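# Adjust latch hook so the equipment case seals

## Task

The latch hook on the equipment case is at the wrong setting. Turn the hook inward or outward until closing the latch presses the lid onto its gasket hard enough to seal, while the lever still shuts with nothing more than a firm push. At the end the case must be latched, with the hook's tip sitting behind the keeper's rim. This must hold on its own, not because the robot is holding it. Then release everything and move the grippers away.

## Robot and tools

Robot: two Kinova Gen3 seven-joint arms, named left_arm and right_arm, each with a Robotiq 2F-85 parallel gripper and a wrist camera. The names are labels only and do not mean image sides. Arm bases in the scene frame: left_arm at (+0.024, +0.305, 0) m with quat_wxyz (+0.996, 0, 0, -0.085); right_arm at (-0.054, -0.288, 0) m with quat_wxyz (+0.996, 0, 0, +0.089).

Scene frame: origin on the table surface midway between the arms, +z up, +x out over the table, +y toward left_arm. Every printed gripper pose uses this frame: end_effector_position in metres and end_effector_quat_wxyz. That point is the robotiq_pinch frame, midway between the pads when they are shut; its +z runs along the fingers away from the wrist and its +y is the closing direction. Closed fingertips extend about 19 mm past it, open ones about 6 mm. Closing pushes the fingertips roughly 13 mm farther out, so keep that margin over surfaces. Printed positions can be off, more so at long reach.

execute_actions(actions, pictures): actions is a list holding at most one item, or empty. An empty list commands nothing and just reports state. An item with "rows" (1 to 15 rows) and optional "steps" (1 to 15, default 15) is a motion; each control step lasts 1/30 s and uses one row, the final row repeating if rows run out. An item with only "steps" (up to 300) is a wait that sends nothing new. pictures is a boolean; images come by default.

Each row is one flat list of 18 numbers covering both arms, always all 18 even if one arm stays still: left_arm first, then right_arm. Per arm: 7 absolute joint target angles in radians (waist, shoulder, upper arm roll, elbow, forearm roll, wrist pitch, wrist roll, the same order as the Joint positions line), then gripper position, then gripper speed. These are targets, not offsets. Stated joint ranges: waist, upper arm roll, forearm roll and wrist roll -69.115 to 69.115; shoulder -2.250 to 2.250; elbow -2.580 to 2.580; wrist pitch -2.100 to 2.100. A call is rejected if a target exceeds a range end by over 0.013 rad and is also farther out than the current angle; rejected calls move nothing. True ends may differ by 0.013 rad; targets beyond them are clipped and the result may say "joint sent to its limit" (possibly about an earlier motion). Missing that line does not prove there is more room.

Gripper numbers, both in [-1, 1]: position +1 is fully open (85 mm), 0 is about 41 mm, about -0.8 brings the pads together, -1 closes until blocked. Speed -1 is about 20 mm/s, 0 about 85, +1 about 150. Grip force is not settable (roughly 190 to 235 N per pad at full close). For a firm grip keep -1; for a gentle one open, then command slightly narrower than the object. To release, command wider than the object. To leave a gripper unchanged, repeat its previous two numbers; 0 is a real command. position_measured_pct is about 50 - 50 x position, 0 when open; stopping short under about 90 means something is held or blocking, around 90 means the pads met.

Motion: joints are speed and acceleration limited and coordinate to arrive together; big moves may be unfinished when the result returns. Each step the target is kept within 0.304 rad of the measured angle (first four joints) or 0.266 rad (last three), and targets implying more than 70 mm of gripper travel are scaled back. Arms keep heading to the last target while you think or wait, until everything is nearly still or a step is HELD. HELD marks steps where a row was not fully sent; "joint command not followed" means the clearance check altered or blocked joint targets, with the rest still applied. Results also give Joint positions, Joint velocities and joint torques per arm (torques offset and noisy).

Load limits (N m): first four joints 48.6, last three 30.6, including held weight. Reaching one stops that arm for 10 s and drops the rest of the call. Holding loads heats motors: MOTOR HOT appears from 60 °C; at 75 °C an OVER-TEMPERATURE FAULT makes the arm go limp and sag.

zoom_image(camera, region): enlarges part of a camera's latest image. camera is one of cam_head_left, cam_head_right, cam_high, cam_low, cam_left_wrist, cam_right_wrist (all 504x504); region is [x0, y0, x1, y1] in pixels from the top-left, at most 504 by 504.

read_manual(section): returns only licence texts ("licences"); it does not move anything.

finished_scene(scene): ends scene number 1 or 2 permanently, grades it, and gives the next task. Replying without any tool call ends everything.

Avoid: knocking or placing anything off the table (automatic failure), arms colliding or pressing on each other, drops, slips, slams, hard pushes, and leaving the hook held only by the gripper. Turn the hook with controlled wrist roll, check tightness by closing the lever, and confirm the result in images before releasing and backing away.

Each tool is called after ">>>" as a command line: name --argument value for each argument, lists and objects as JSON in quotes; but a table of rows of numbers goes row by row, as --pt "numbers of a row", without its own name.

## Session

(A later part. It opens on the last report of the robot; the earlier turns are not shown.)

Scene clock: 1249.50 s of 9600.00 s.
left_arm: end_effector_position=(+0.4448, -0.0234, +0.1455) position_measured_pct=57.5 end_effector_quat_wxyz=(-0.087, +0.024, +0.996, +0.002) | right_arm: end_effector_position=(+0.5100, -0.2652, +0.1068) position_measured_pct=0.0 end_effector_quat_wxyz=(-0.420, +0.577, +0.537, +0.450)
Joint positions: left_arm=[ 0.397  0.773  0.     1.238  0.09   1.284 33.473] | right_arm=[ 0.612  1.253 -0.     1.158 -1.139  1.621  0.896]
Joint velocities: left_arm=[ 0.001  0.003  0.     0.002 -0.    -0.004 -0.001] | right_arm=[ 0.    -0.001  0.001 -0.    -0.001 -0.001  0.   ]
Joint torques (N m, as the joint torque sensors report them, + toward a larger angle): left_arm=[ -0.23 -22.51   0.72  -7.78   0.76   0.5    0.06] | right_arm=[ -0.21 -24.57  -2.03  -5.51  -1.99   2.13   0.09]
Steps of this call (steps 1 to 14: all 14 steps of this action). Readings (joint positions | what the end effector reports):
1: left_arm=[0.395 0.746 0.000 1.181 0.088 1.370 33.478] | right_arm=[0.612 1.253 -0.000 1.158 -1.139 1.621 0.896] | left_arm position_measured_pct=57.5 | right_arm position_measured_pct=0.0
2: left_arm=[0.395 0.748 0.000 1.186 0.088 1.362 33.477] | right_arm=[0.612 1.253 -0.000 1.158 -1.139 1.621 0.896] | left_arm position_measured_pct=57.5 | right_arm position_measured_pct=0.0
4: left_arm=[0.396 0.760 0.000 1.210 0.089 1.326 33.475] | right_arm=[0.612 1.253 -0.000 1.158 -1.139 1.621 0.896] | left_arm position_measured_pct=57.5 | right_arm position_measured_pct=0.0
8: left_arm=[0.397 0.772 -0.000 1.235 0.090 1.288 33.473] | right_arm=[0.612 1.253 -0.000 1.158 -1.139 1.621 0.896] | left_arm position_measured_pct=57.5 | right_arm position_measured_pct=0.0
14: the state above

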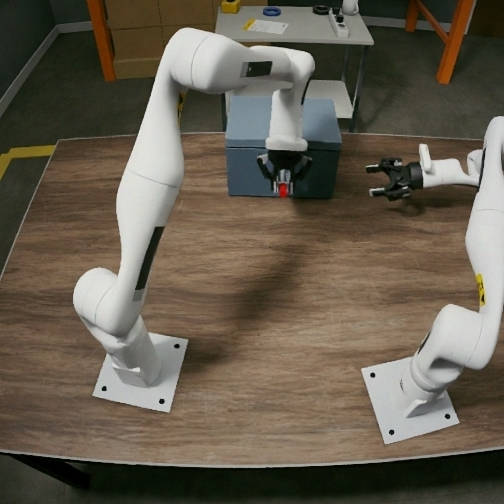

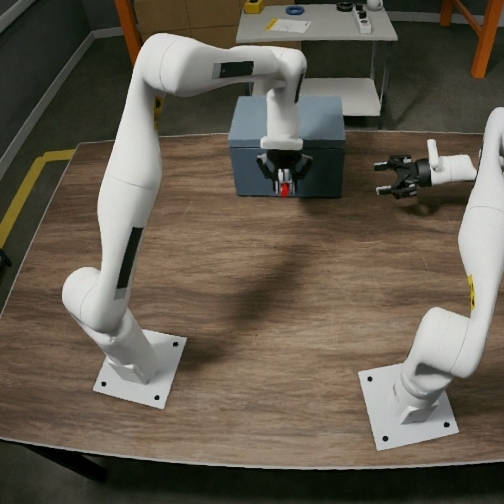

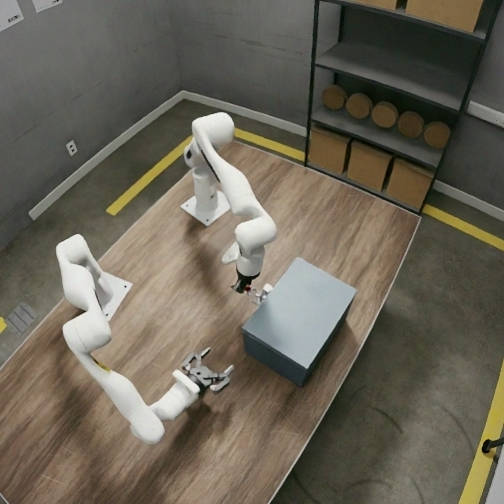

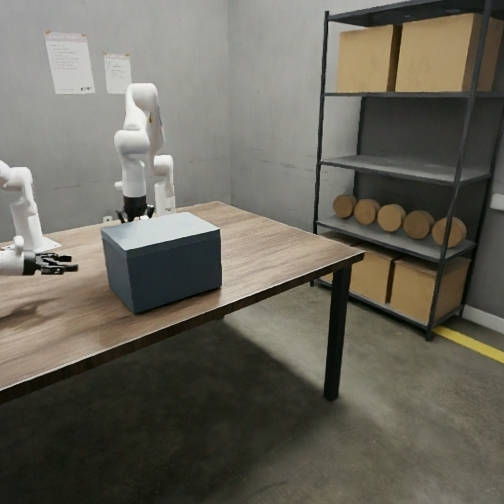

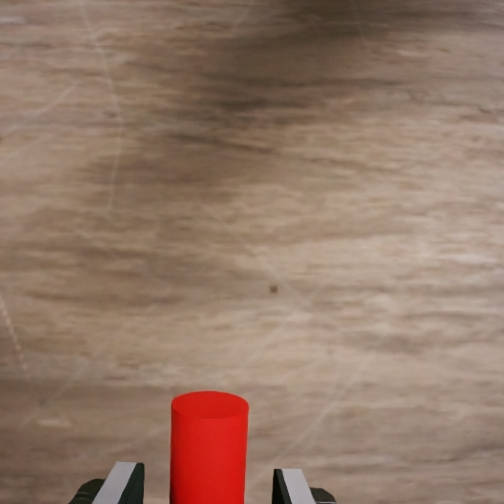

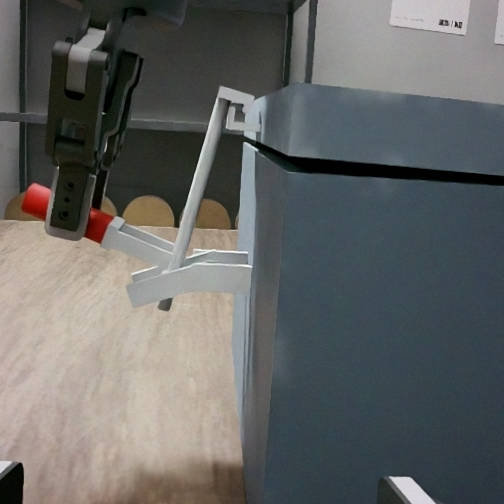

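>>> execute_actions --actions '[{"rows":[[0.3582,0.8834,0,1.0455,0.1545,1.518,33.433,-0.15,0.5,0.6118,1.2528,0,1.158,-1.1386,1.6209,0.8957,1,0]],"steps":15}]' --pictures false

>>> execute_actions --actions '[{"steps":5}]'

Scene clock: 1279.97 s of 9600.00 s.
left_arm: end_effector_position=(+0.4431, -0.0234, +0.1495) position_measured_pct=57.5 end_effector_quat_wxyz=(-0.168, +0.025, +0.985, +0.004) | right_arm: end_effector_position=(+0.5100, -0.2652, +0.1068) position_measured_pct=0.0 end_effector_quat_wxyz=(-0.420, +0.577, +0.537, +0.450)
Joint positions: left_arm=[ 0.359  0.88  -0.     1.047  0.154  1.517 33.433] | right_arm=[ 0.612  1.253 -0.     1.158 -1.139  1.621  0.896]
Joint velocities: left_arm=[-0.007  0.025  0.001 -0.018  0.     0.007  0.   ] | right_arm=[ 0.001  0.     0.     0.     0.001 -0.001 -0.   ]
Joint torques (N m, as the joint torque sensors report them, + toward a larger angle): left_arm=[ -0.08 -23.5    0.75  -7.74   0.52   1.02   0.  ] | right_arm=[ -0.44 -24.8   -2.17  -5.41  -1.99   2.18   0.27]
Steps of this call (steps 1 to 15: the robot went on to your last target; steps 16 to 899: nothing new was sent; steps 900 to 914: all 15 steps of this action). Readings (joint positions | what the end effector reports):
900: left_arm=[0.397 0.774 0.000 1.237 0.090 1.285 33.473] | right_arm=[0.612 1.253 -0.000 1.158 -1.139 1.621 0.896] | left_arm position_measured_pct=57.5 | right_arm position_measured_pct=0.0
901: left_arm=[0.395 0.778 0.000 1.231 0.092 1.291 33.472] | right_arm=[0.612 1.253 -0.000 1.158 -1.139 1.621 0.896] | left_arm position_measured_pct=57.5 | right_arm position_measured_pct=0.0
903: left_arm=[0.389 0.795 0.001 1.204 0.101 1.323 33.466] | right_arm=[0.612 1.253 -0.000 1.158 -1.139 1.621 0.896] | left_arm position_measured_pct=57.5 | right_arm position_measured_pct=0.0
907: left_arm=[0.369 0.853 -0.000 1.102 0.135 1.449 33.445] | right_arm=[0.612 1.253 -0.000 1.158 -1.139 1.621 0.896] | left_arm position_measured_pct=57.5 | right_arm position_measured_pct=0.0
914: the state above

Scene clock: 1280.13 s of 9600.00 s.
left_arm: end_effector_position=(+0.4433, -0.0231, +0.1485) position_measured_pct=57.5 end_effector_quat_wxyz=(-0.169, +0.024, +0.985, +0.004) | right_arm: end_effector_position=(+0.5100, -0.2652, +0.1068) position_measured_pct=0.0 end_effector_quat_wxyz=(-0.420, +0.577, +0.537, +0.450)
Joint positions: left_arm=[ 0.358  0.883 -0.     1.046  0.154  1.518 33.433] | right_arm=[ 0.612  1.253 -0.     1.158 -1.139  1.621  0.896]
Joint velocities: left_arm=[-0.002  0.005 -0.    -0.002  0.     0.002  0.   ] | right_arm=[ 0.001  0.002 -0.     0.     0.     0.    -0.   ]
Joint torques (N m, as the joint torque sensors report them, + toward a larger angle): left_arm=[ -0.5  -23.05   1.03  -7.56   0.71   0.64  -0.01] | right_arm=[ -0.64 -24.38  -2.44  -5.18  -2.15   2.3    0.17]
Steps of this call (steps 1 to 5: the robot went on to your last target). Readings (joint positions | what the end effector reports):
1: left_arm=[0.359 0.881 0.000 1.046 0.154 1.518 33.433] | right_arm=[0.612 1.253 -0.000 1.158 -1.139 1.621 0.896] | left_arm position_measured_pct=57.5 | right_arm position_measured_pct=0.0
2: left_arm=[0.359 0.882 -0.000 1.046 0.154 1.518 33.433] | right_arm=[0.612 1.253 -0.000 1.158 -1.139 1.621 0.896] | left_arm position_measured_pct=57.5 | right_arm position_measured_pct=0.0
4: left_arm=[0.358 0.883 -0.000 1.046 0.154 1.518 33.433] | right_arm=[0.612 1.253 -0.000 1.158 -1.139 1.621 0.896] | left_arm position_measured_pct=57.5 | right_arm position_measured_pct=0.0
5: the state above

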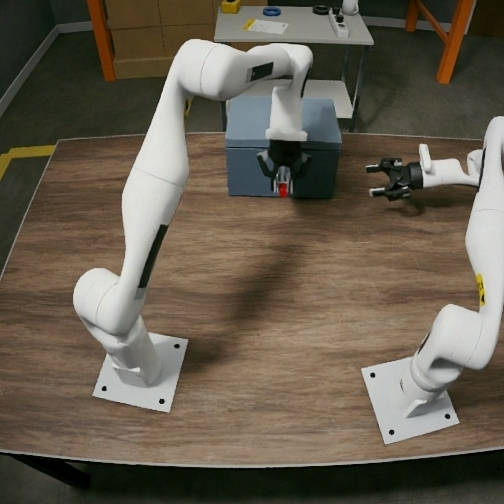

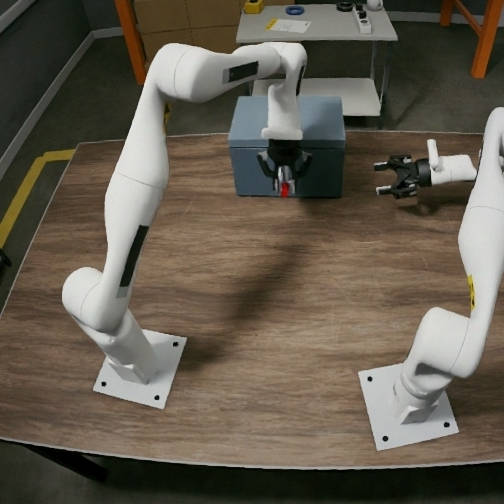

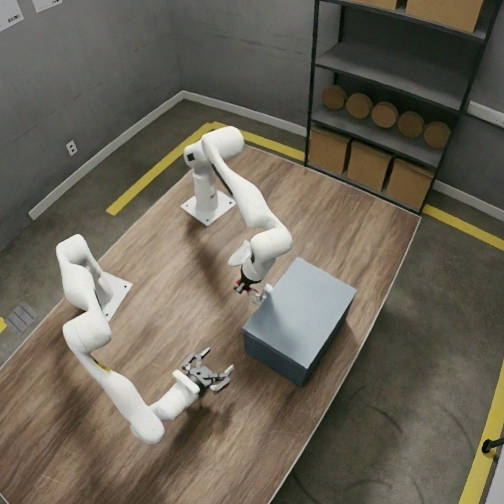

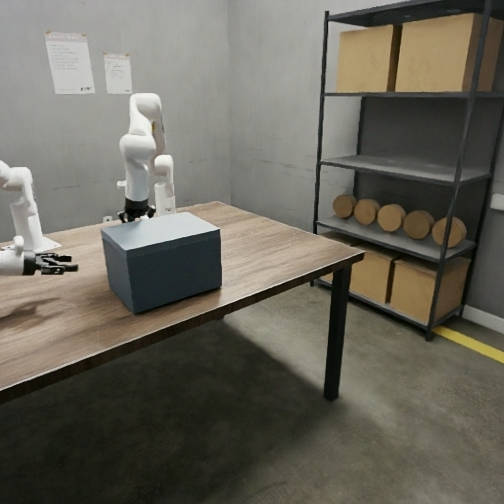

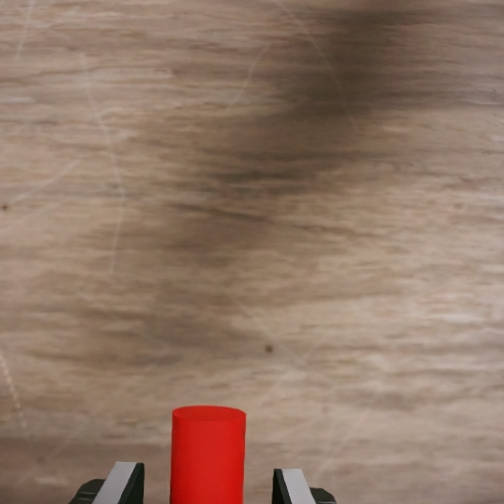

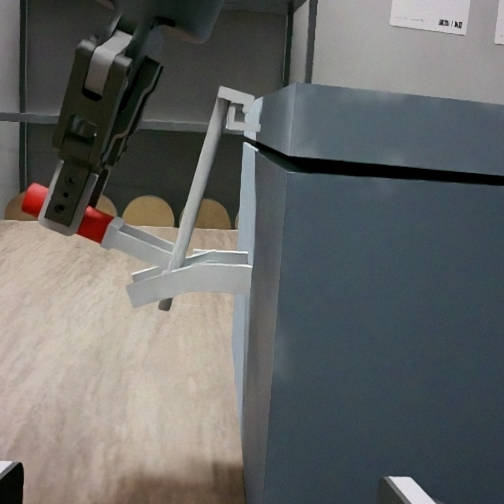

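>>> execute_actions --actions '[{"rows":[[0.3582,0.8834,0,1.0455,0.1545,1.518,33.433,-0.62,-0.2,0.6118,1.2528,0,1.158,-1.1386,1.6209,0.8957,1,0]],"steps":13}]' --pictures false

>>> execute_actions --actions '[{"rows":[[0.3789,0.8295,0,1.1560,0.1246,1.3892,33.452,-0.62,-0.2,0.6118,1.2528,0,1.158,-1.1386,1.6209,0.8957,1,0]],"steps":12}]' --pictures false

>>> execute_actions --actions '[{"rows":[[0.4019,0.7727,0,1.2756,0.0915,1.2462,33.4731,-0.62,-0.2,0.6118,1.2528,0,1.158,-1.1386,1.6209,0.8957,1,0]],"steps":14}]'

>>> zoom_image --camera "cam_right_wrist" --region '[180, 40, 280, 140]'

Scene clock: 1293.17 s of 9600.00 s.
left_arm: end_effector_position=(+0.4434, -0.0233, +0.1484) position_measured_pct=75.8 end_effector_quat_wxyz=(-0.169, +0.024, +0.985, +0.004) | right_arm: end_effector_position=(+0.5100, -0.2652, +0.1068) position_measured_pct=0.0 end_effector_quat_wxyz=(-0.420, +0.577, +0.537, +0.450)
Joint positions: left_arm=[ 0.358  0.883  0.     1.045  0.155  1.518 33.433] | right_arm=[ 0.612  1.253 -0.     1.158 -1.139  1.621  0.896]
Joint velocities: left_arm=[ 0.     0.001  0.     0.    -0.     0.    -0.   ] | right_arm=[-0.002 -0.    -0.001  0.    -0.     0.     0.   ]
Joint torques (N m, as the joint torque sensors report them, + toward a larger angle): left_arm=[ -0.6  -22.9    0.77  -7.33   0.68   0.65  -0.13] | right_arm=[ -0.24 -24.56  -2.14  -5.3   -1.92   2.19   0.17]
Steps of this call (steps 1 to 15: the robot went on to your last target; steps 16 to 378: nothing new was sent; steps 379 to 391: all 13 steps of this action). Readings (joint positions | what the end effector reports):
379: left_arm=[0.358 0.883 -0.000 1.045 0.155 1.518 33.433] | right_arm=[0.612 1.253 -0.000 1.158 -1.139 1.621 0.896] | left_arm position_measured_pct=57.5 | right_arm position_measured_pct=0.0
380: left_arm=[0.358 0.883 -0.000 1.045 0.155 1.518 33.433] | right_arm=[0.612 1.253 -0.000 1.158 -1.139 1.621 0.896] | left_arm position_measured_pct=58.3 | right_arm position_measured_pct=0.0
382: left_arm=[0.358 0.883 -0.000 1.045 0.155 1.518 33.433] | right_arm=[0.612 1.253 -0.000 1.158 -1.139 1.621 0.896] | left_arm position_measured_pct=61.5 | right_arm position_measured_pct=0.0
386: left_arm=[0.358 0.883 0.000 1.045 0.155 1.518 33.433] | right_arm=[0.612 1.253 -0.000 1.158 -1.139 1.621 0.896] | left_arm position_measured_pct=71.0 | right_arm position_measured_pct=0.0
391: the state above

Scene clock: 1293.57 s of 9600.00 s.
left_arm: end_effector_position=(+0.4404, -0.0233, +0.1415) position_measured_pct=75.8 end_effector_quat_wxyz=(-0.132, +0.023, +0.991, +0.004) | right_arm: end_effector_position=(+0.5100, -0.2652, +0.1068) position_measured_pct=0.0 end_effector_quat_wxyz=(-0.420, +0.577, +0.537, +0.450)
Joint positions: left_arm=[ 0.379  0.831  0.001  1.155  0.125  1.392 33.452] | right_arm=[ 0.612  1.253 -0.     1.158 -1.139  1.621  0.896]
Joint velocities: left_arm=[ 0.007 -0.016 -0.005  0.024 -0.005 -0.026  0.003] | right_arm=[-0.001  0.    -0.     0.     0.    -0.    -0.   ]
Joint torques (N m, as the joint torque sensors report them, + toward a larger angle): left_arm=[ -1.09 -22.37  -0.62  -8.16   0.93  -0.67  -0.2 ] | right_arm=[ -0.54 -24.3   -2.65  -5.18  -2.17   2.16   0.27]
Steps of this call (steps 1 to 12: all 12 steps of this action). Readings (joint positions | what the end effector reports):
1: left_arm=[0.359 0.882 0.000 1.046 0.155 1.517 33.434] | right_arm=[0.612 1.253 -0.000 1.158 -1.139 1.621 0.896] | left_arm position_measured_pct=75.8 | right_arm position_measured_pct=0.0
2: left_arm=[0.360 0.879 -0.000 1.052 0.153 1.510 33.434] | right_arm=[0.612 1.253 -0.000 1.158 -1.139 1.621 0.896] | left_arm position_measured_pct=75.8 | right_arm position_measured_pct=0.0
4: left_arm=[0.365 0.864 -0.001 1.080 0.146 1.479 33.439] | right_arm=[0.612 1.253 -0.000 1.158 -1.139 1.621 0.896] | left_arm position_measured_pct=75.8 | right_arm position_measured_pct=0.0
8: left_arm=[0.377 0.836 0.001 1.144 0.128 1.406 33.450] | right_arm=[0.612 1.253 -0.000 1.158 -1.139 1.621 0.896] | left_arm position_measured_pct=75.8 | right_arm position_measured_pct=0.0
12: the state above

Scene clock: 1294.03 s of 9600.00 s.
left_arm: end_effector_position=(+0.4378, -0.0232, +0.1347) position_measured_pct=75.8 end_effector_quat_wxyz=(-0.089, +0.025, +0.996, +0.002) | right_arm: end_effector_position=(+0.5100, -0.2652, +0.1068) position_measured_pct=0.0 end_effector_quat_wxyz=(-0.420, +0.577, +0.537, +0.450)
Joint positions: left_arm=[ 0.402  0.774  0.001  1.276  0.092  1.248 33.474] | right_arm=[ 0.612  1.253 -0.     1.158 -1.139  1.621  0.896]
Joint velocities: left_arm=[ 0.004 -0.007 -0.004  0.01  -0.002 -0.013  0.001] | right_arm=[-0.003 -0.001  0.     0.    -0.     0.     0.   ]
Joint torques (N m, as the joint torque sensors report them, + toward a larger angle): left_arm=[ -1.52 -21.8    0.2   -8.41  -0.1   -0.51  -0.48] | right_arm=[ -0.24 -24.78  -2.19  -5.09  -1.93   2.32   0.22]
Steps of this call (steps 1 to 14: all 14 steps of this action). Readings (joint positions | what the end effector reports):
1: left_arm=[0.379 0.829 0.001 1.157 0.125 1.390 33.452] | right_arm=[0.612 1.253 -0.000 1.158 -1.139 1.621 0.896] | left_arm position_measured_pct=75.8 | right_arm position_measured_pct=0.0
2: left_arm=[0.381 0.826 0.000 1.163 0.124 1.383 33.453] | right_arm=[0.612 1.253 -0.000 1.158 -1.139 1.621 0.896] | left_arm position_measured_pct=75.8 | right_arm position_measured_pct=0.0
4: left_arm=[0.387 0.810 -0.000 1.191 0.116 1.351 33.458] | right_arm=[0.612 1.253 -0.000 1.158 -1.139 1.621 0.896] | left_arm position_measured_pct=75.8 | right_arm position_measured_pct=0.0
8: left_arm=[0.399 0.780 0.001 1.260 0.097 1.266 33.471] | right_arm=[0.612 1.253 -0.000 1.158 -1.139 1.621 0.896] | left_arm position_measured_pct=75.8 | right_arm position_measured_pct=0.0
14: the state above

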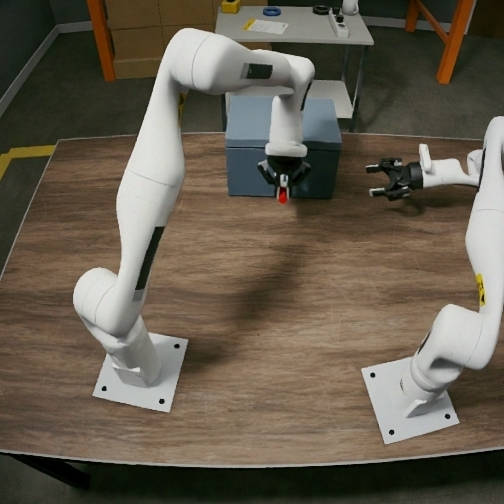

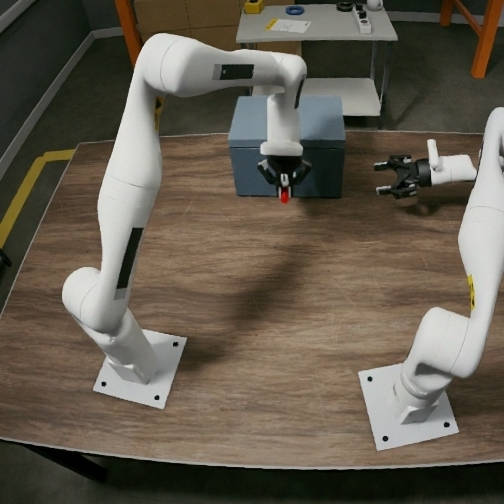

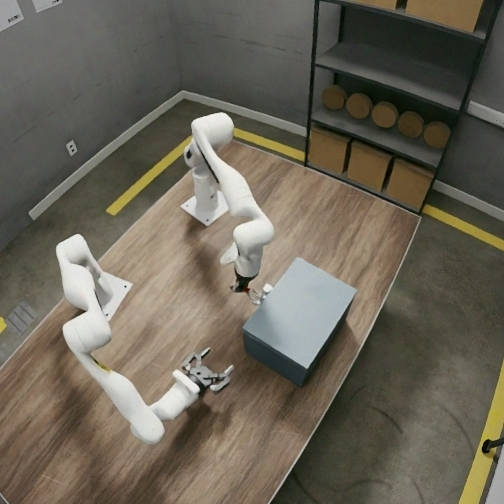

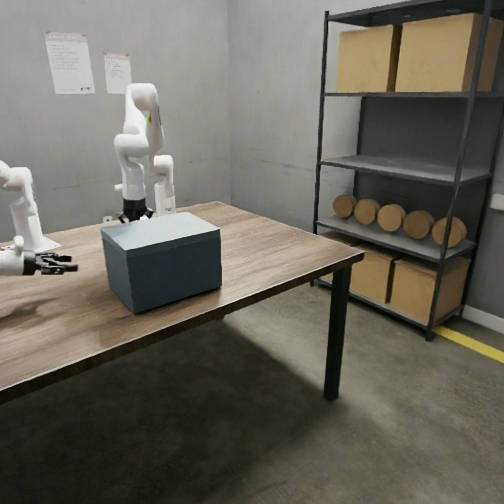

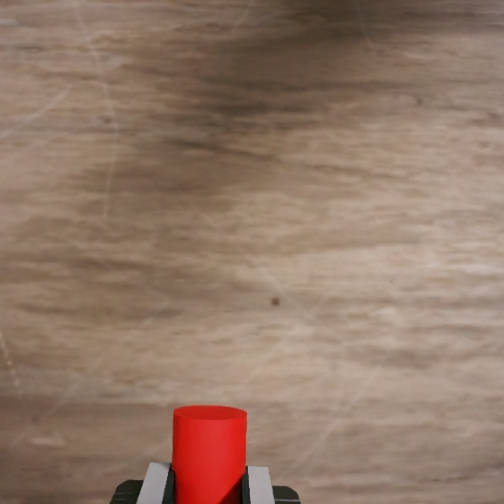

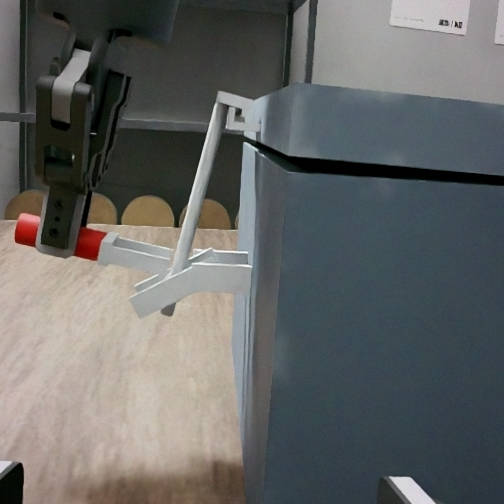

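Region (180, 40, 280, 140) of cam_right_wrist's 504x504 image, scaled by 5.040.

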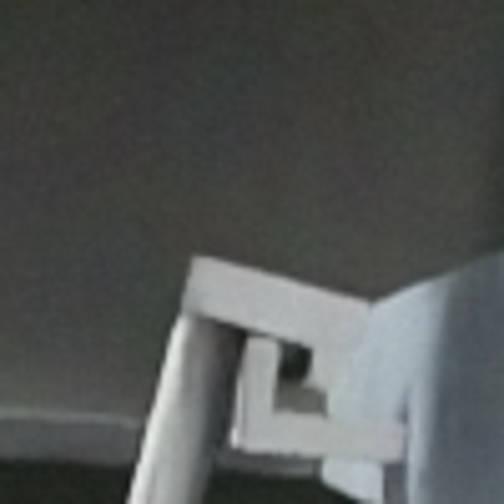

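>>> execute_actions --actions '[{"rows":[[0.4279,0.7258,0,1.384,0.0508,1.106,33.510,-0.62,-0.2,0.6118,1.2528,0,1.158,-1.1386,1.6209,0.8957,1,0]],"steps":10}]' --pictures false

>>> execute_actions --actions '[{"rows":[[0.4556,0.6874,0,1.4857,0,0.9685,33.5626,-0.62,-0.2,0.6118,1.2528,0,1.158,-1.1386,1.6209,0.8957,1,0]],"steps":10}]' --pictures false

>>> execute_actions --actions '[{"rows":[[0.4853,0.6572,0,1.5809,-0.0672,0.832,33.6328,-0.62,-0.2,0.6118,1.2528,0,1.158,-1.1386,1.6209,0.8957,1,0]],"steps":10}]' --pictures false

>>> execute_actions --actions '[{"rows":[[0.5165,0.6361,0,1.6696,-0.1607,0.7015,33.7394,-0.62,-0.2,0.6118,1.2528,0,1.158,-1.1386,1.6209,0.8957,1,0]],"steps":14}]'

>>> zoom_image --camera "cam_right_wrist" --region '[270, 140, 330, 190]'

Scene clock: 1310.00 s of 9600.00 s.
left_arm: end_effector_position=(+0.4360, -0.0232, +0.1278) position_measured_pct=75.8 end_effector_quat_wxyz=(-0.046, +0.025, +0.999, +0.001) | right_arm: end_effector_position=(+0.5100, -0.2652, +0.1068) position_measured_pct=0.0 end_effector_quat_wxyz=(-0.420, +0.577, +0.537, +0.450)
Joint positions: left_arm=[ 0.427  0.728  0.002  1.381  0.053  1.112 33.51 ] | right_arm=[ 0.612  1.253 -0.     1.158 -1.139  1.621  0.896]
Joint velocities: left_arm=[ 0.014 -0.028 -0.001  0.051 -0.017 -0.061  0.015] | right_arm=[ 0.001 -0.001  0.    -0.     0.     0.    -0.   ]
Joint torques (N m, as the joint torque sensors report them, + toward a larger angle): left_arm=[ -1.31 -19.24  -0.65  -8.71  -0.5   -1.68   0.04] | right_arm=[ -0.37 -24.33  -2.34  -5.68  -2.     2.29   0.35]
Steps of this call (steps 1 to 15: the robot went on to your last target; steps 16 to 469: nothing new was sent; steps 470 to 479: all 10 steps of this action). Readings (joint positions | what the end effector reports):
470: left_arm=[0.403 0.772 0.001 1.277 0.092 1.246 33.474] | right_arm=[0.612 1.253 -0.000 1.158 -1.139 1.621 0.896] | left_arm position_measured_pct=75.8 | right_arm position_measured_pct=0.0
471: left_arm=[0.405 0.769 0.000 1.283 0.090 1.239 33.476] | right_arm=[0.612 1.253 -0.000 1.158 -1.139 1.621 0.896] | left_arm position_measured_pct=75.8 | right_arm position_measured_pct=0.0
473: left_arm=[0.412 0.756 -0.000 1.310 0.080 1.205 33.484] | right_arm=[0.612 1.253 -0.000 1.158 -1.139 1.621 0.896] | left_arm position_measured_pct=75.8 | right_arm position_measured_pct=0.0
477: left_arm=[0.425 0.731 0.001 1.373 0.056 1.124 33.507] | right_arm=[0.612 1.253 -0.000 1.158 -1.139 1.621 0.896] | left_arm position_measured_pct=75.8 | right_arm position_measured_pct=0.0
479: the state above

Scene clock: 1310.33 s of 9600.00 s.
left_arm: end_effector_position=(+0.4346, -0.0232, +0.1211) position_measured_pct=75.8 end_effector_quat_wxyz=(-0.003, +0.025, +1.000, -0.000) | right_arm: end_effector_position=(+0.5100, -0.2652, +0.1068) position_measured_pct=0.0 end_effector_quat_wxyz=(-0.420, +0.577, +0.537, +0.450)
Joint positions: left_arm=[ 0.455  0.688  0.002  1.484  0.003  0.975 33.562] | right_arm=[ 0.612  1.253 -0.     1.158 -1.139  1.621  0.896]
Joint velocities: left_arm=[ 0.015 -0.024 -0.003  0.044 -0.018 -0.054  0.018] | right_arm=[-0.002 -0.    -0.001  0.    -0.     0.     0.   ]
Joint torques (N m, as the joint torque sensors report them, + toward a larger angle): left_arm=[ -2.17 -17.71  -1.29  -8.19  -0.48  -2.     0.53] | right_arm=[ -0.17 -24.49  -2.23  -5.5   -2.04   2.46   0.22]
Steps of this call (steps 1 to 10: all 10 steps of this action). Readings (joint positions | what the end effector reports):
1: left_arm=[0.428 0.726 0.001 1.384 0.052 1.109 33.511] | right_arm=[0.612 1.253 -0.000 1.158 -1.139 1.621 0.896] | left_arm position_measured_pct=75.8 | right_arm position_measured_pct=0.0
2: left_arm=[0.430 0.723 0.001 1.391 0.049 1.101 33.513] | right_arm=[0.612 1.253 -0.000 1.158 -1.139 1.621 0.896] | left_arm position_measured_pct=75.8 | right_arm position_measured_pct=0.0
4: left_arm=[0.439 0.710 0.000 1.420 0.036 1.063 33.527] | right_arm=[0.612 1.253 -0.000 1.158 -1.139 1.621 0.896] | left_arm position_measured_pct=75.8 | right_arm position_measured_pct=0.0
8: left_arm=[0.453 0.690 0.002 1.477 0.006 0.985 33.558] | right_arm=[0.612 1.253 -0.000 1.158 -1.139 1.621 0.896] | left_arm position_measured_pct=75.8 | right_arm position_measured_pct=0.0
10: the state above

Scene clock: 1310.67 s of 9600.00 s.
left_arm: end_effector_position=(+0.4337, -0.0232, +0.1140) position_measured_pct=75.8 end_effector_quat_wxyz=(+0.041, +0.026, +0.999, -0.001) | right_arm: end_effector_position=(+0.5100, -0.2652, +0.1068) position_measured_pct=0.0 end_effector_quat_wxyz=(-0.420, +0.577, +0.537, +0.450)
Joint positions: left_arm=[ 0.485  0.656  0.002  1.58  -0.064  0.84  33.632] | right_arm=[ 0.612  1.253 -0.     1.158 -1.139  1.621  0.896]
Joint velocities: left_arm=[ 0.016 -0.02  -0.006  0.04  -0.022 -0.051  0.021] | right_arm=[-0. -0. -0.  0.  0.  0.  0.]
Joint torques (N m, as the joint torque sensors report them, + toward a larger angle): left_arm=[ -2.11 -16.92  -1.8   -9.08  -0.9   -2.68  -0.03] | right_arm=[ -0.36 -24.7   -2.13  -5.23  -2.1    2.41   0.12]
Steps of this call (steps 1 to 10: all 10 steps of this action). Readings (joint positions | what the end effector reports):
1: left_arm=[0.456 0.686 0.002 1.486 0.002 0.972 33.563] | right_arm=[0.612 1.253 -0.000 1.158 -1.139 1.621 0.896] | left_arm position_measured_pct=75.8 | right_arm position_measured_pct=0.0
2: left_arm=[0.459 0.683 0.001 1.493 -0.002 0.964 33.567] | right_arm=[0.612 1.253 -0.000 1.158 -1.139 1.621 0.896] | left_arm position_measured_pct=75.8 | right_arm position_measured_pct=0.0
4: left_arm=[0.469 0.672 0.001 1.521 -0.021 0.924 33.587] | right_arm=[0.612 1.253 -0.000 1.158 -1.139 1.621 0.896] | left_arm position_measured_pct=75.8 | right_arm position_measured_pct=0.0
8: left_arm=[0.483 0.658 0.002 1.574 -0.060 0.848 33.628] | right_arm=[0.612 1.253 -0.000 1.158 -1.139 1.621 0.896] | left_arm position_measured_pct=75.8 | right_arm position_measured_pct=0.0
10: the state above

Scene clock: 1311.13 s of 9600.00 s.
left_arm: end_effector_position=(+0.4335, -0.0232, +0.1066) position_measured_pct=75.8 end_effector_quat_wxyz=(+0.085, +0.025, +0.996, -0.002) | right_arm: end_effector_position=(+0.5100, -0.2652, +0.1068) position_measured_pct=0.0 end_effector_quat_wxyz=(-0.420, +0.577, +0.537, +0.450)
Joint positions: left_arm=[ 0.518  0.633  0.002  1.672 -0.158  0.706 33.74 ] | right_arm=[ 0.612  1.253 -0.     1.158 -1.139  1.621  0.896]
Joint velocities: left_arm=[ 0.005 -0.003 -0.004  0.005 -0.004 -0.007  0.004] | right_arm=[ 0.001  0.     0.001 -0.    -0.     0.    -0.   ]
Joint torques (N m, as the joint torque sensors report them, + toward a larger angle): left_arm=[ -1.91 -16.69  -1.39  -8.56  -0.74  -2.45  -0.35] | right_arm=[ -0.37 -24.06  -2.22  -5.11  -2.03   2.23   0.33]
Steps of this call (steps 1 to 14: all 14 steps of this action). Readings (joint positions | what the end effector reports):
1: left_arm=[0.486 0.655 0.002 1.582 -0.065 0.837 33.634] | right_arm=[0.612 1.253 -0.000 1.158 -1.139 1.621 0.896] | left_arm position_measured_pct=75.8 | right_arm position_measured_pct=0.0
2: left_arm=[0.489 0.653 0.001 1.589 -0.071 0.828 33.640] | right_arm=[0.612 1.253 -0.000 1.158 -1.139 1.621 0.896] | left_arm position_measured_pct=75.8 | right_arm position_measured_pct=0.0
4: left_arm=[0.500 0.644 0.001 1.617 -0.099 0.788 33.672] | right_arm=[0.612 1.253 -0.000 1.158 -1.139 1.621 0.896] | left_arm position_measured_pct=75.8 | right_arm position_measured_pct=0.0
8: left_arm=[0.515 0.635 0.003 1.665 -0.152 0.716 33.733] | right_arm=[0.612 1.253 -0.000 1.158 -1.139 1.621 0.896] | left_arm position_measured_pct=75.8 | right_arm position_measured_pct=0.0
14: the state above

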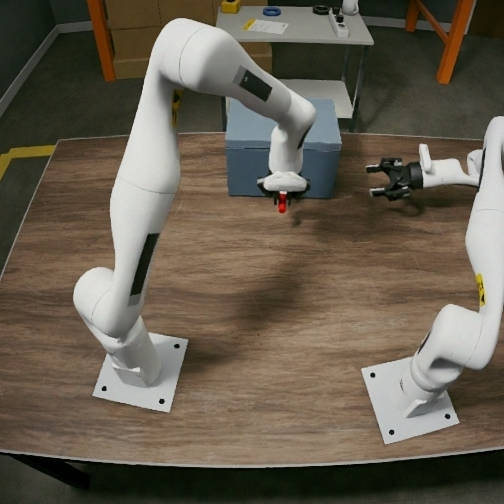

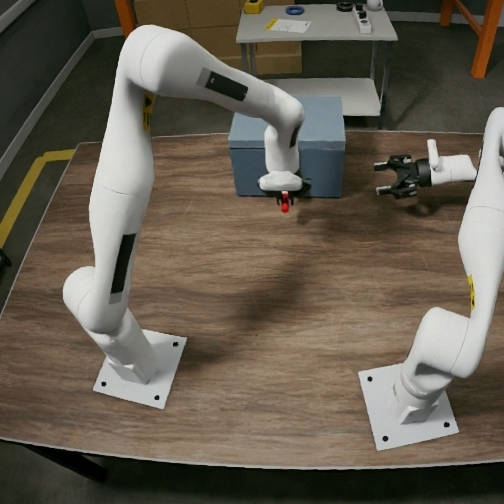

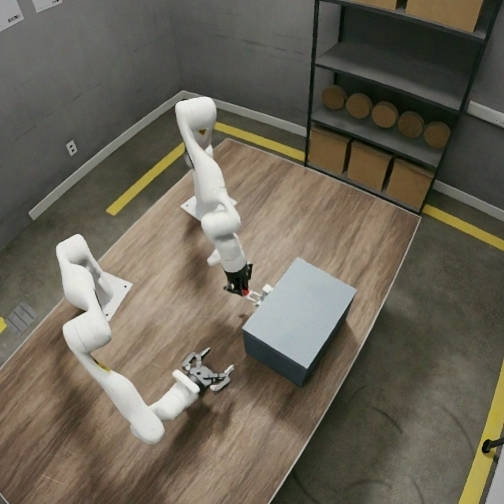

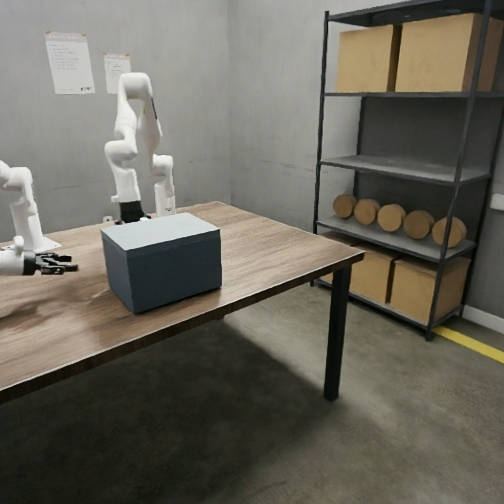

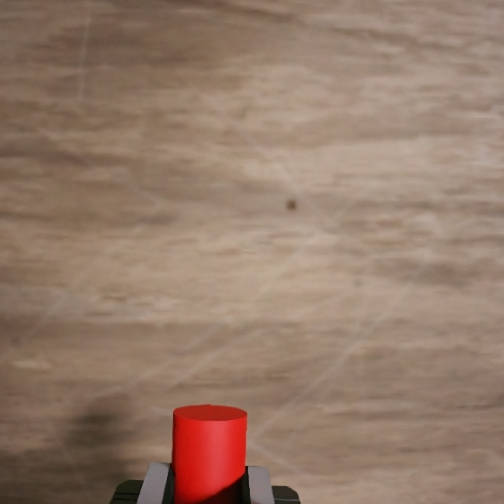

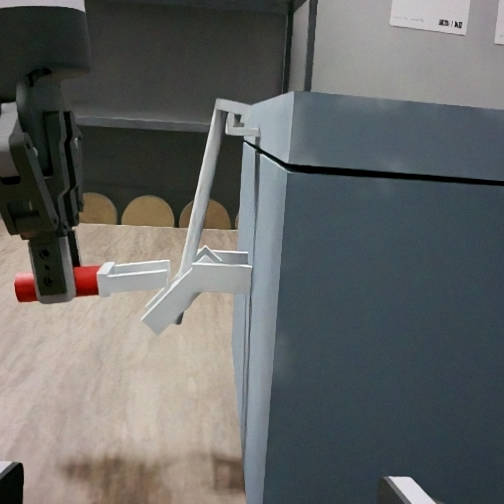

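Region (270, 140, 330, 190) of cam_right_wrist's 504x504 image, scaled by 8.400.

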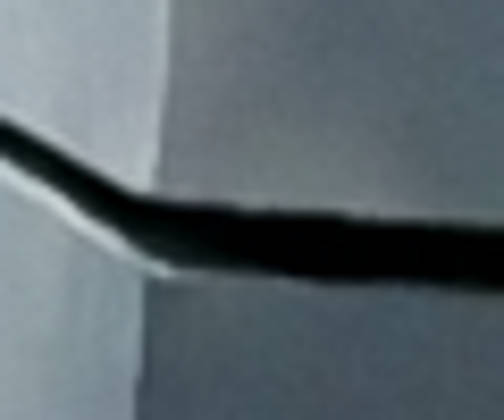

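>>> execute_actions --actions '[{"rows":[[0.5494,0.6245,0,1.7521,-0.2983,0.5784,33.8915,-0.62,-0.2,0.6118,1.2528,0,1.158,-1.1386,1.6209,0.8957,1,0]],"steps":11}]' --pictures false

>>> execute_actions --actions '[{"rows":[[0.583,0.6233,0,1.8279,-0.508,0.4721,34.1197,-0.62,-0.2,0.6118,1.2528,0,1.158,-1.1386,1.6209,0.8957,1,0]],"steps":13}]' --pictures false

>>> execute_actions --actions '[{"rows":[[0.6002,0.6268,0,1.8632,-0.6529,0.4299,34.2756,-0.62,-0.2,0.6118,1.2528,0,1.158,-1.1386,1.6209,0.8957,1,0]],"steps":9}]' --pictures false

>>> execute_actions --actions '[{"rows":[[0.6174,0.633,0,1.8967,-0.8212,0.3988,34.4561,-0.62,-0.2,0.6118,1.2528,0,1.158,-1.1386,1.6209,0.8957,1,0]],"steps":13}]'

>>> zoom_image --camera "cam_right_wrist" --region '[270, 140, 330, 190]'

Scene clock: 1327.07 s of 9600.00 s.
left_arm: end_effector_position=(+0.4339, -0.0233, +0.0990) position_measured_pct=75.8 end_effector_quat_wxyz=(+0.128, +0.025, +0.992, -0.003) | right_arm: end_effector_position=(+0.5100, -0.2652, +0.1068) position_measured_pct=0.0 end_effector_quat_wxyz=(-0.420, +0.577, +0.537, +0.450)
Joint positions: left_arm=[ 0.551  0.622  0.003  1.754 -0.294  0.584 33.891] | right_arm=[ 0.612  1.253 -0.     1.158 -1.139  1.621  0.896]
Joint velocities: left_arm=[ 0.012 -0.006 -0.007  0.018 -0.022 -0.025  0.022] | right_arm=[ 0.001 -0.     0.     0.    -0.    -0.     0.   ]
Joint torques (N m, as the joint torque sensors report them, + toward a larger angle): left_arm=[ -2.73 -16.01  -1.66  -9.67  -1.09  -2.83  -0.08] | right_arm=[ -0.28 -24.42  -1.97  -5.26  -2.06   2.24   0.4 ]
Steps of this call (steps 1 to 15: the robot went on to your last target; steps 16 to 467: nothing new was sent; steps 468 to 478: all 11 steps of this action). Readings (joint positions | what the end effector reports):
468: left_arm=[0.519 0.633 0.002 1.673 -0.160 0.704 33.742] | right_arm=[0.612 1.253 -0.000 1.158 -1.139 1.621 0.896] | left_arm position_measured_pct=75.8 | right_arm position_measured_pct=0.0
469: left_arm=[0.522 0.631 0.002 1.678 -0.168 0.697 33.750] | right_arm=[0.612 1.253 -0.000 1.158 -1.139 1.621 0.896] | left_arm position_measured_pct=75.8 | right_arm position_measured_pct=0.0
471: left_arm=[0.534 0.627 0.002 1.705 -0.211 0.658 33.798] | right_arm=[0.612 1.253 -0.000 1.158 -1.139 1.621 0.896] | left_arm position_measured_pct=75.8 | right_arm position_measured_pct=0.0
475: left_arm=[0.549 0.623 0.004 1.749 -0.287 0.591 33.883] | right_arm=[0.612 1.253 -0.000 1.158 -1.139 1.621 0.896] | left_arm position_measured_pct=75.8 | right_arm position_measured_pct=0.0
478: the state above

Scene clock: 1327.50 s of 9600.00 s.
left_arm: end_effector_position=(+0.4350, -0.0234, +0.0912) position_measured_pct=75.8 end_effector_quat_wxyz=(+0.171, +0.025, +0.985, -0.004) | right_arm: end_effector_position=(+0.5100, -0.2652, +0.1068) position_measured_pct=0.0 end_effector_quat_wxyz=(-0.420, +0.577, +0.537, +0.450)
Joint positions: left_arm=[ 0.585  0.621  0.004  1.831 -0.504  0.476 34.12 ] | right_arm=[ 0.612  1.253 -0.     1.158 -1.139  1.621  0.896]
Joint velocities: left_arm=[ 0.007 -0.001 -0.006  0.007 -0.013 -0.01   0.013] | right_arm=[ 0.002 -0.001 -0.001  0.    -0.001  0.     0.   ]
Joint torques (N m, as the joint torque sensors report them, + toward a larger angle): left_arm=[ -2.64 -16.94  -2.65  -9.09  -1.23  -2.44  -0.22] | right_arm=[ -0.27 -24.47  -2.13  -5.56  -2.1    2.06   0.33]
Steps of this call (steps 1 to 13: all 13 steps of this action). Readings (joint positions | what the end effector reports):
1: left_arm=[0.552 0.622 0.003 1.755 -0.296 0.583 33.893] | right_arm=[0.612 1.253 -0.000 1.158 -1.139 1.621 0.896] | left_arm position_measured_pct=75.8 | right_arm position_measured_pct=0.0
2: left_arm=[0.554 0.621 0.003 1.759 -0.305 0.577 33.902] | right_arm=[0.612 1.253 -0.000 1.158 -1.139 1.621 0.896] | left_arm position_measured_pct=75.8 | right_arm position_measured_pct=0.0
4: left_arm=[0.563 0.620 0.003 1.777 -0.352 0.552 33.954] | right_arm=[0.612 1.253 -0.000 1.158 -1.139 1.621 0.896] | left_arm position_measured_pct=75.8 | right_arm position_measured_pct=0.0
8: left_arm=[0.582 0.621 0.005 1.822 -0.477 0.490 34.091] | right_arm=[0.612 1.253 -0.000 1.158 -1.139 1.621 0.896] | left_arm position_measured_pct=75.8 | right_arm position_measured_pct=0.0
13: the state above

Scene clock: 1327.80 s of 9600.00 s.
left_arm: end_effector_position=(+0.4358, -0.0234, +0.0873) position_measured_pct=75.8 end_effector_quat_wxyz=(+0.192, +0.025, +0.981, -0.004) | right_arm: end_effector_position=(+0.5100, -0.2652, +0.1068) position_measured_pct=0.0 end_effector_quat_wxyz=(-0.420, +0.577, +0.537, +0.450)
Joint positions: left_arm=[ 0.603  0.625  0.005  1.867 -0.645  0.434 34.272] | right_arm=[ 0.612  1.253 -0.     1.158 -1.139  1.621  0.896]
Joint velocities: left_arm=[ 0.011  0.004 -0.001  0.022 -0.08  -0.028  0.084] | right_arm=[-0.001  0.     0.001  0.     0.     0.    -0.   ]
Joint torques (N m, as the joint torque sensors report them, + toward a larger angle): left_arm=[ -4.03 -17.22  -3.43 -10.35  -1.34  -2.04  -0.1 ] | right_arm=[ -0.05 -24.57  -2.09  -5.67  -1.85   2.2    0.17]
Steps of this call (steps 1 to 9: all 9 steps of this action). Readings (joint positions | what the end effector reports):
1: left_arm=[0.586 0.621 0.004 1.832 -0.506 0.475 34.121] | right_arm=[0.612 1.253 -0.000 1.158 -1.139 1.621 0.896] | left_arm position_measured_pct=75.8 | right_arm position_measured_pct=0.0
2: left_arm=[0.588 0.621 0.003 1.834 -0.515 0.472 34.131] | right_arm=[0.612 1.253 -0.000 1.158 -1.139 1.621 0.896] | left_arm position_measured_pct=75.8 | right_arm position_measured_pct=0.0
4: left_arm=[0.594 0.622 0.003 1.846 -0.561 0.458 34.181] | right_arm=[0.612 1.253 -0.000 1.158 -1.139 1.621 0.896] | left_arm position_measured_pct=75.8 | right_arm position_measured_pct=0.0
8: left_arm=[0.602 0.625 0.005 1.865 -0.641 0.435 34.267] | right_arm=[0.612 1.253 -0.000 1.158 -1.139 1.621 0.896] | left_arm position_measured_pct=75.8 | right_arm position_measured_pct=0.0
9: the state above

Scene clock: 1328.23 s of 9600.00 s.
left_arm: end_effector_position=(+0.4368, -0.0235, +0.0833) position_measured_pct=75.8 end_effector_quat_wxyz=(+0.213, +0.025, +0.977, -0.005) | right_arm: end_effector_position=(+0.5100, -0.2652, +0.1068) position_measured_pct=0.0 end_effector_quat_wxyz=(-0.420, +0.577, +0.537, +0.450)
Joint positions: left_arm=[ 0.621  0.632  0.004  1.901 -0.817  0.401 34.456] | right_arm=[ 0.612  1.253 -0.     1.158 -1.139  1.621  0.896]
Joint velocities: left_arm=[ 0.002  0.003 -0.002  0.001 -0.009 -0.002  0.012] | right_arm=[ 0.002 -0.    -0.     0.001  0.    -0.    -0.   ]
Joint torques (N m, as the joint torque sensors report them, + toward a larger angle): left_arm=[ -3.53 -17.61  -3.05  -9.64  -1.31  -0.96  -0.33] | right_arm=[ -0.02 -24.41  -2.15  -5.4   -2.13   2.17   0.27]
Steps of this call (steps 1 to 13: all 13 steps of this action). Readings (joint positions | what the end effector reports):
1: left_arm=[0.603 0.625 0.004 1.868 -0.649 0.433 34.275] | right_arm=[0.612 1.253 -0.000 1.158 -1.139 1.621 0.896] | left_arm position_measured_pct=75.8 | right_arm position_measured_pct=0.0
2: left_arm=[0.605 0.626 0.004 1.870 -0.659 0.431 34.286] | right_arm=[0.612 1.253 -0.000 1.158 -1.139 1.621 0.896] | left_arm position_measured_pct=75.8 | right_arm position_measured_pct=0.0
4: left_arm=[0.611 0.627 0.004 1.880 -0.708 0.421 34.339] | right_arm=[0.612 1.253 -0.000 1.158 -1.139 1.621 0.896] | left_arm position_measured_pct=75.8 | right_arm position_measured_pct=0.0
8: left_arm=[0.619 0.631 0.004 1.899 -0.805 0.403 34.443] | right_arm=[0.612 1.253 -0.000 1.158 -1.139 1.621 0.896] | left_arm position_measured_pct=75.8 | right_arm position_measured_pct=0.0
13: the state above

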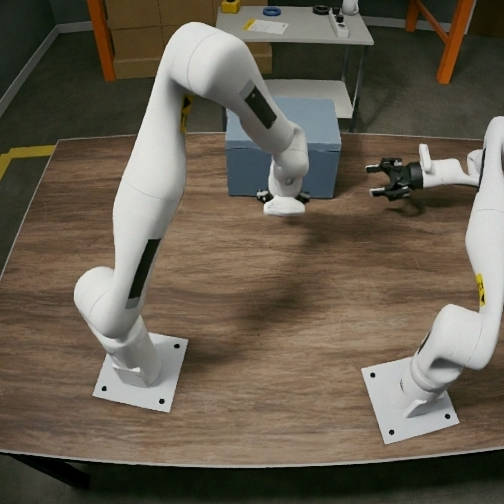

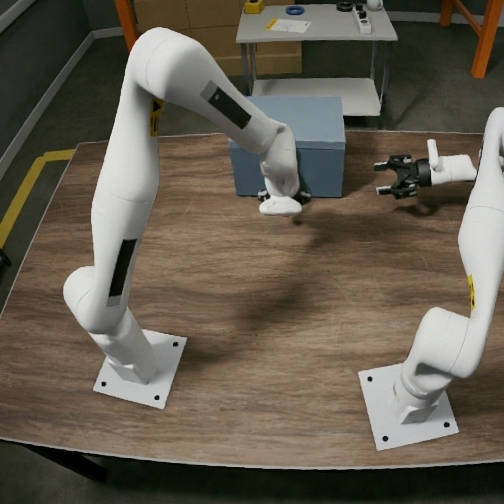

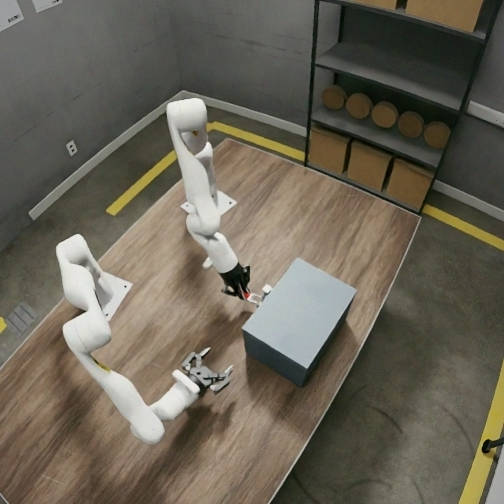

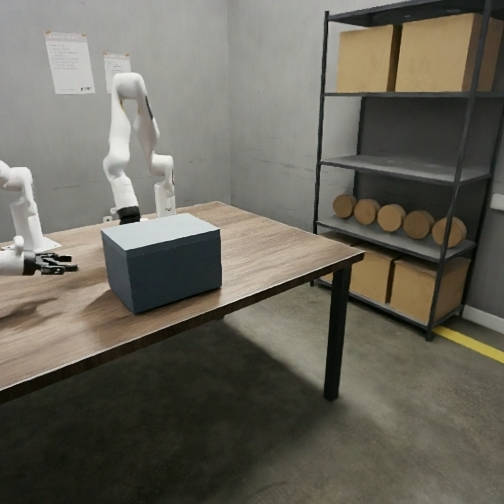

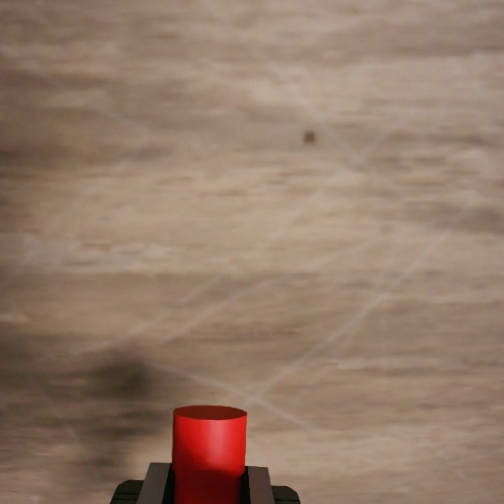

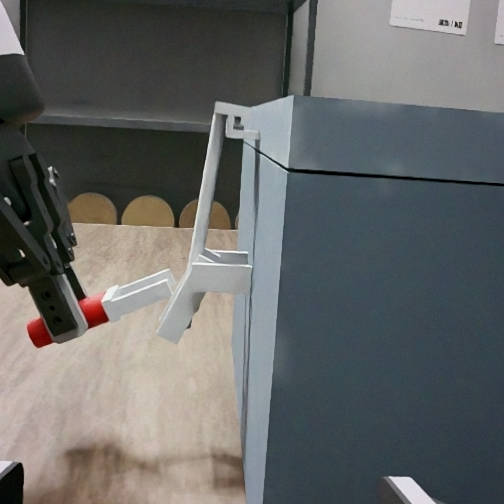

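Region (270, 140, 330, 190) of cam_right_wrist's 504x504 image, scaled by 8.400.

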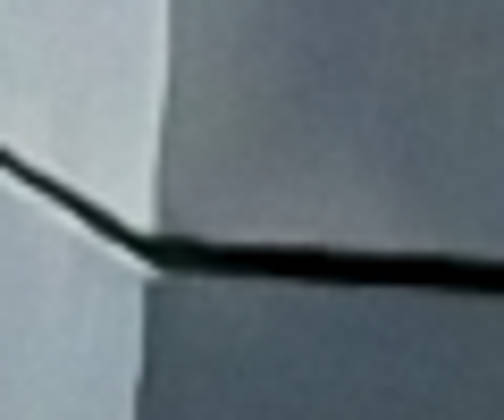

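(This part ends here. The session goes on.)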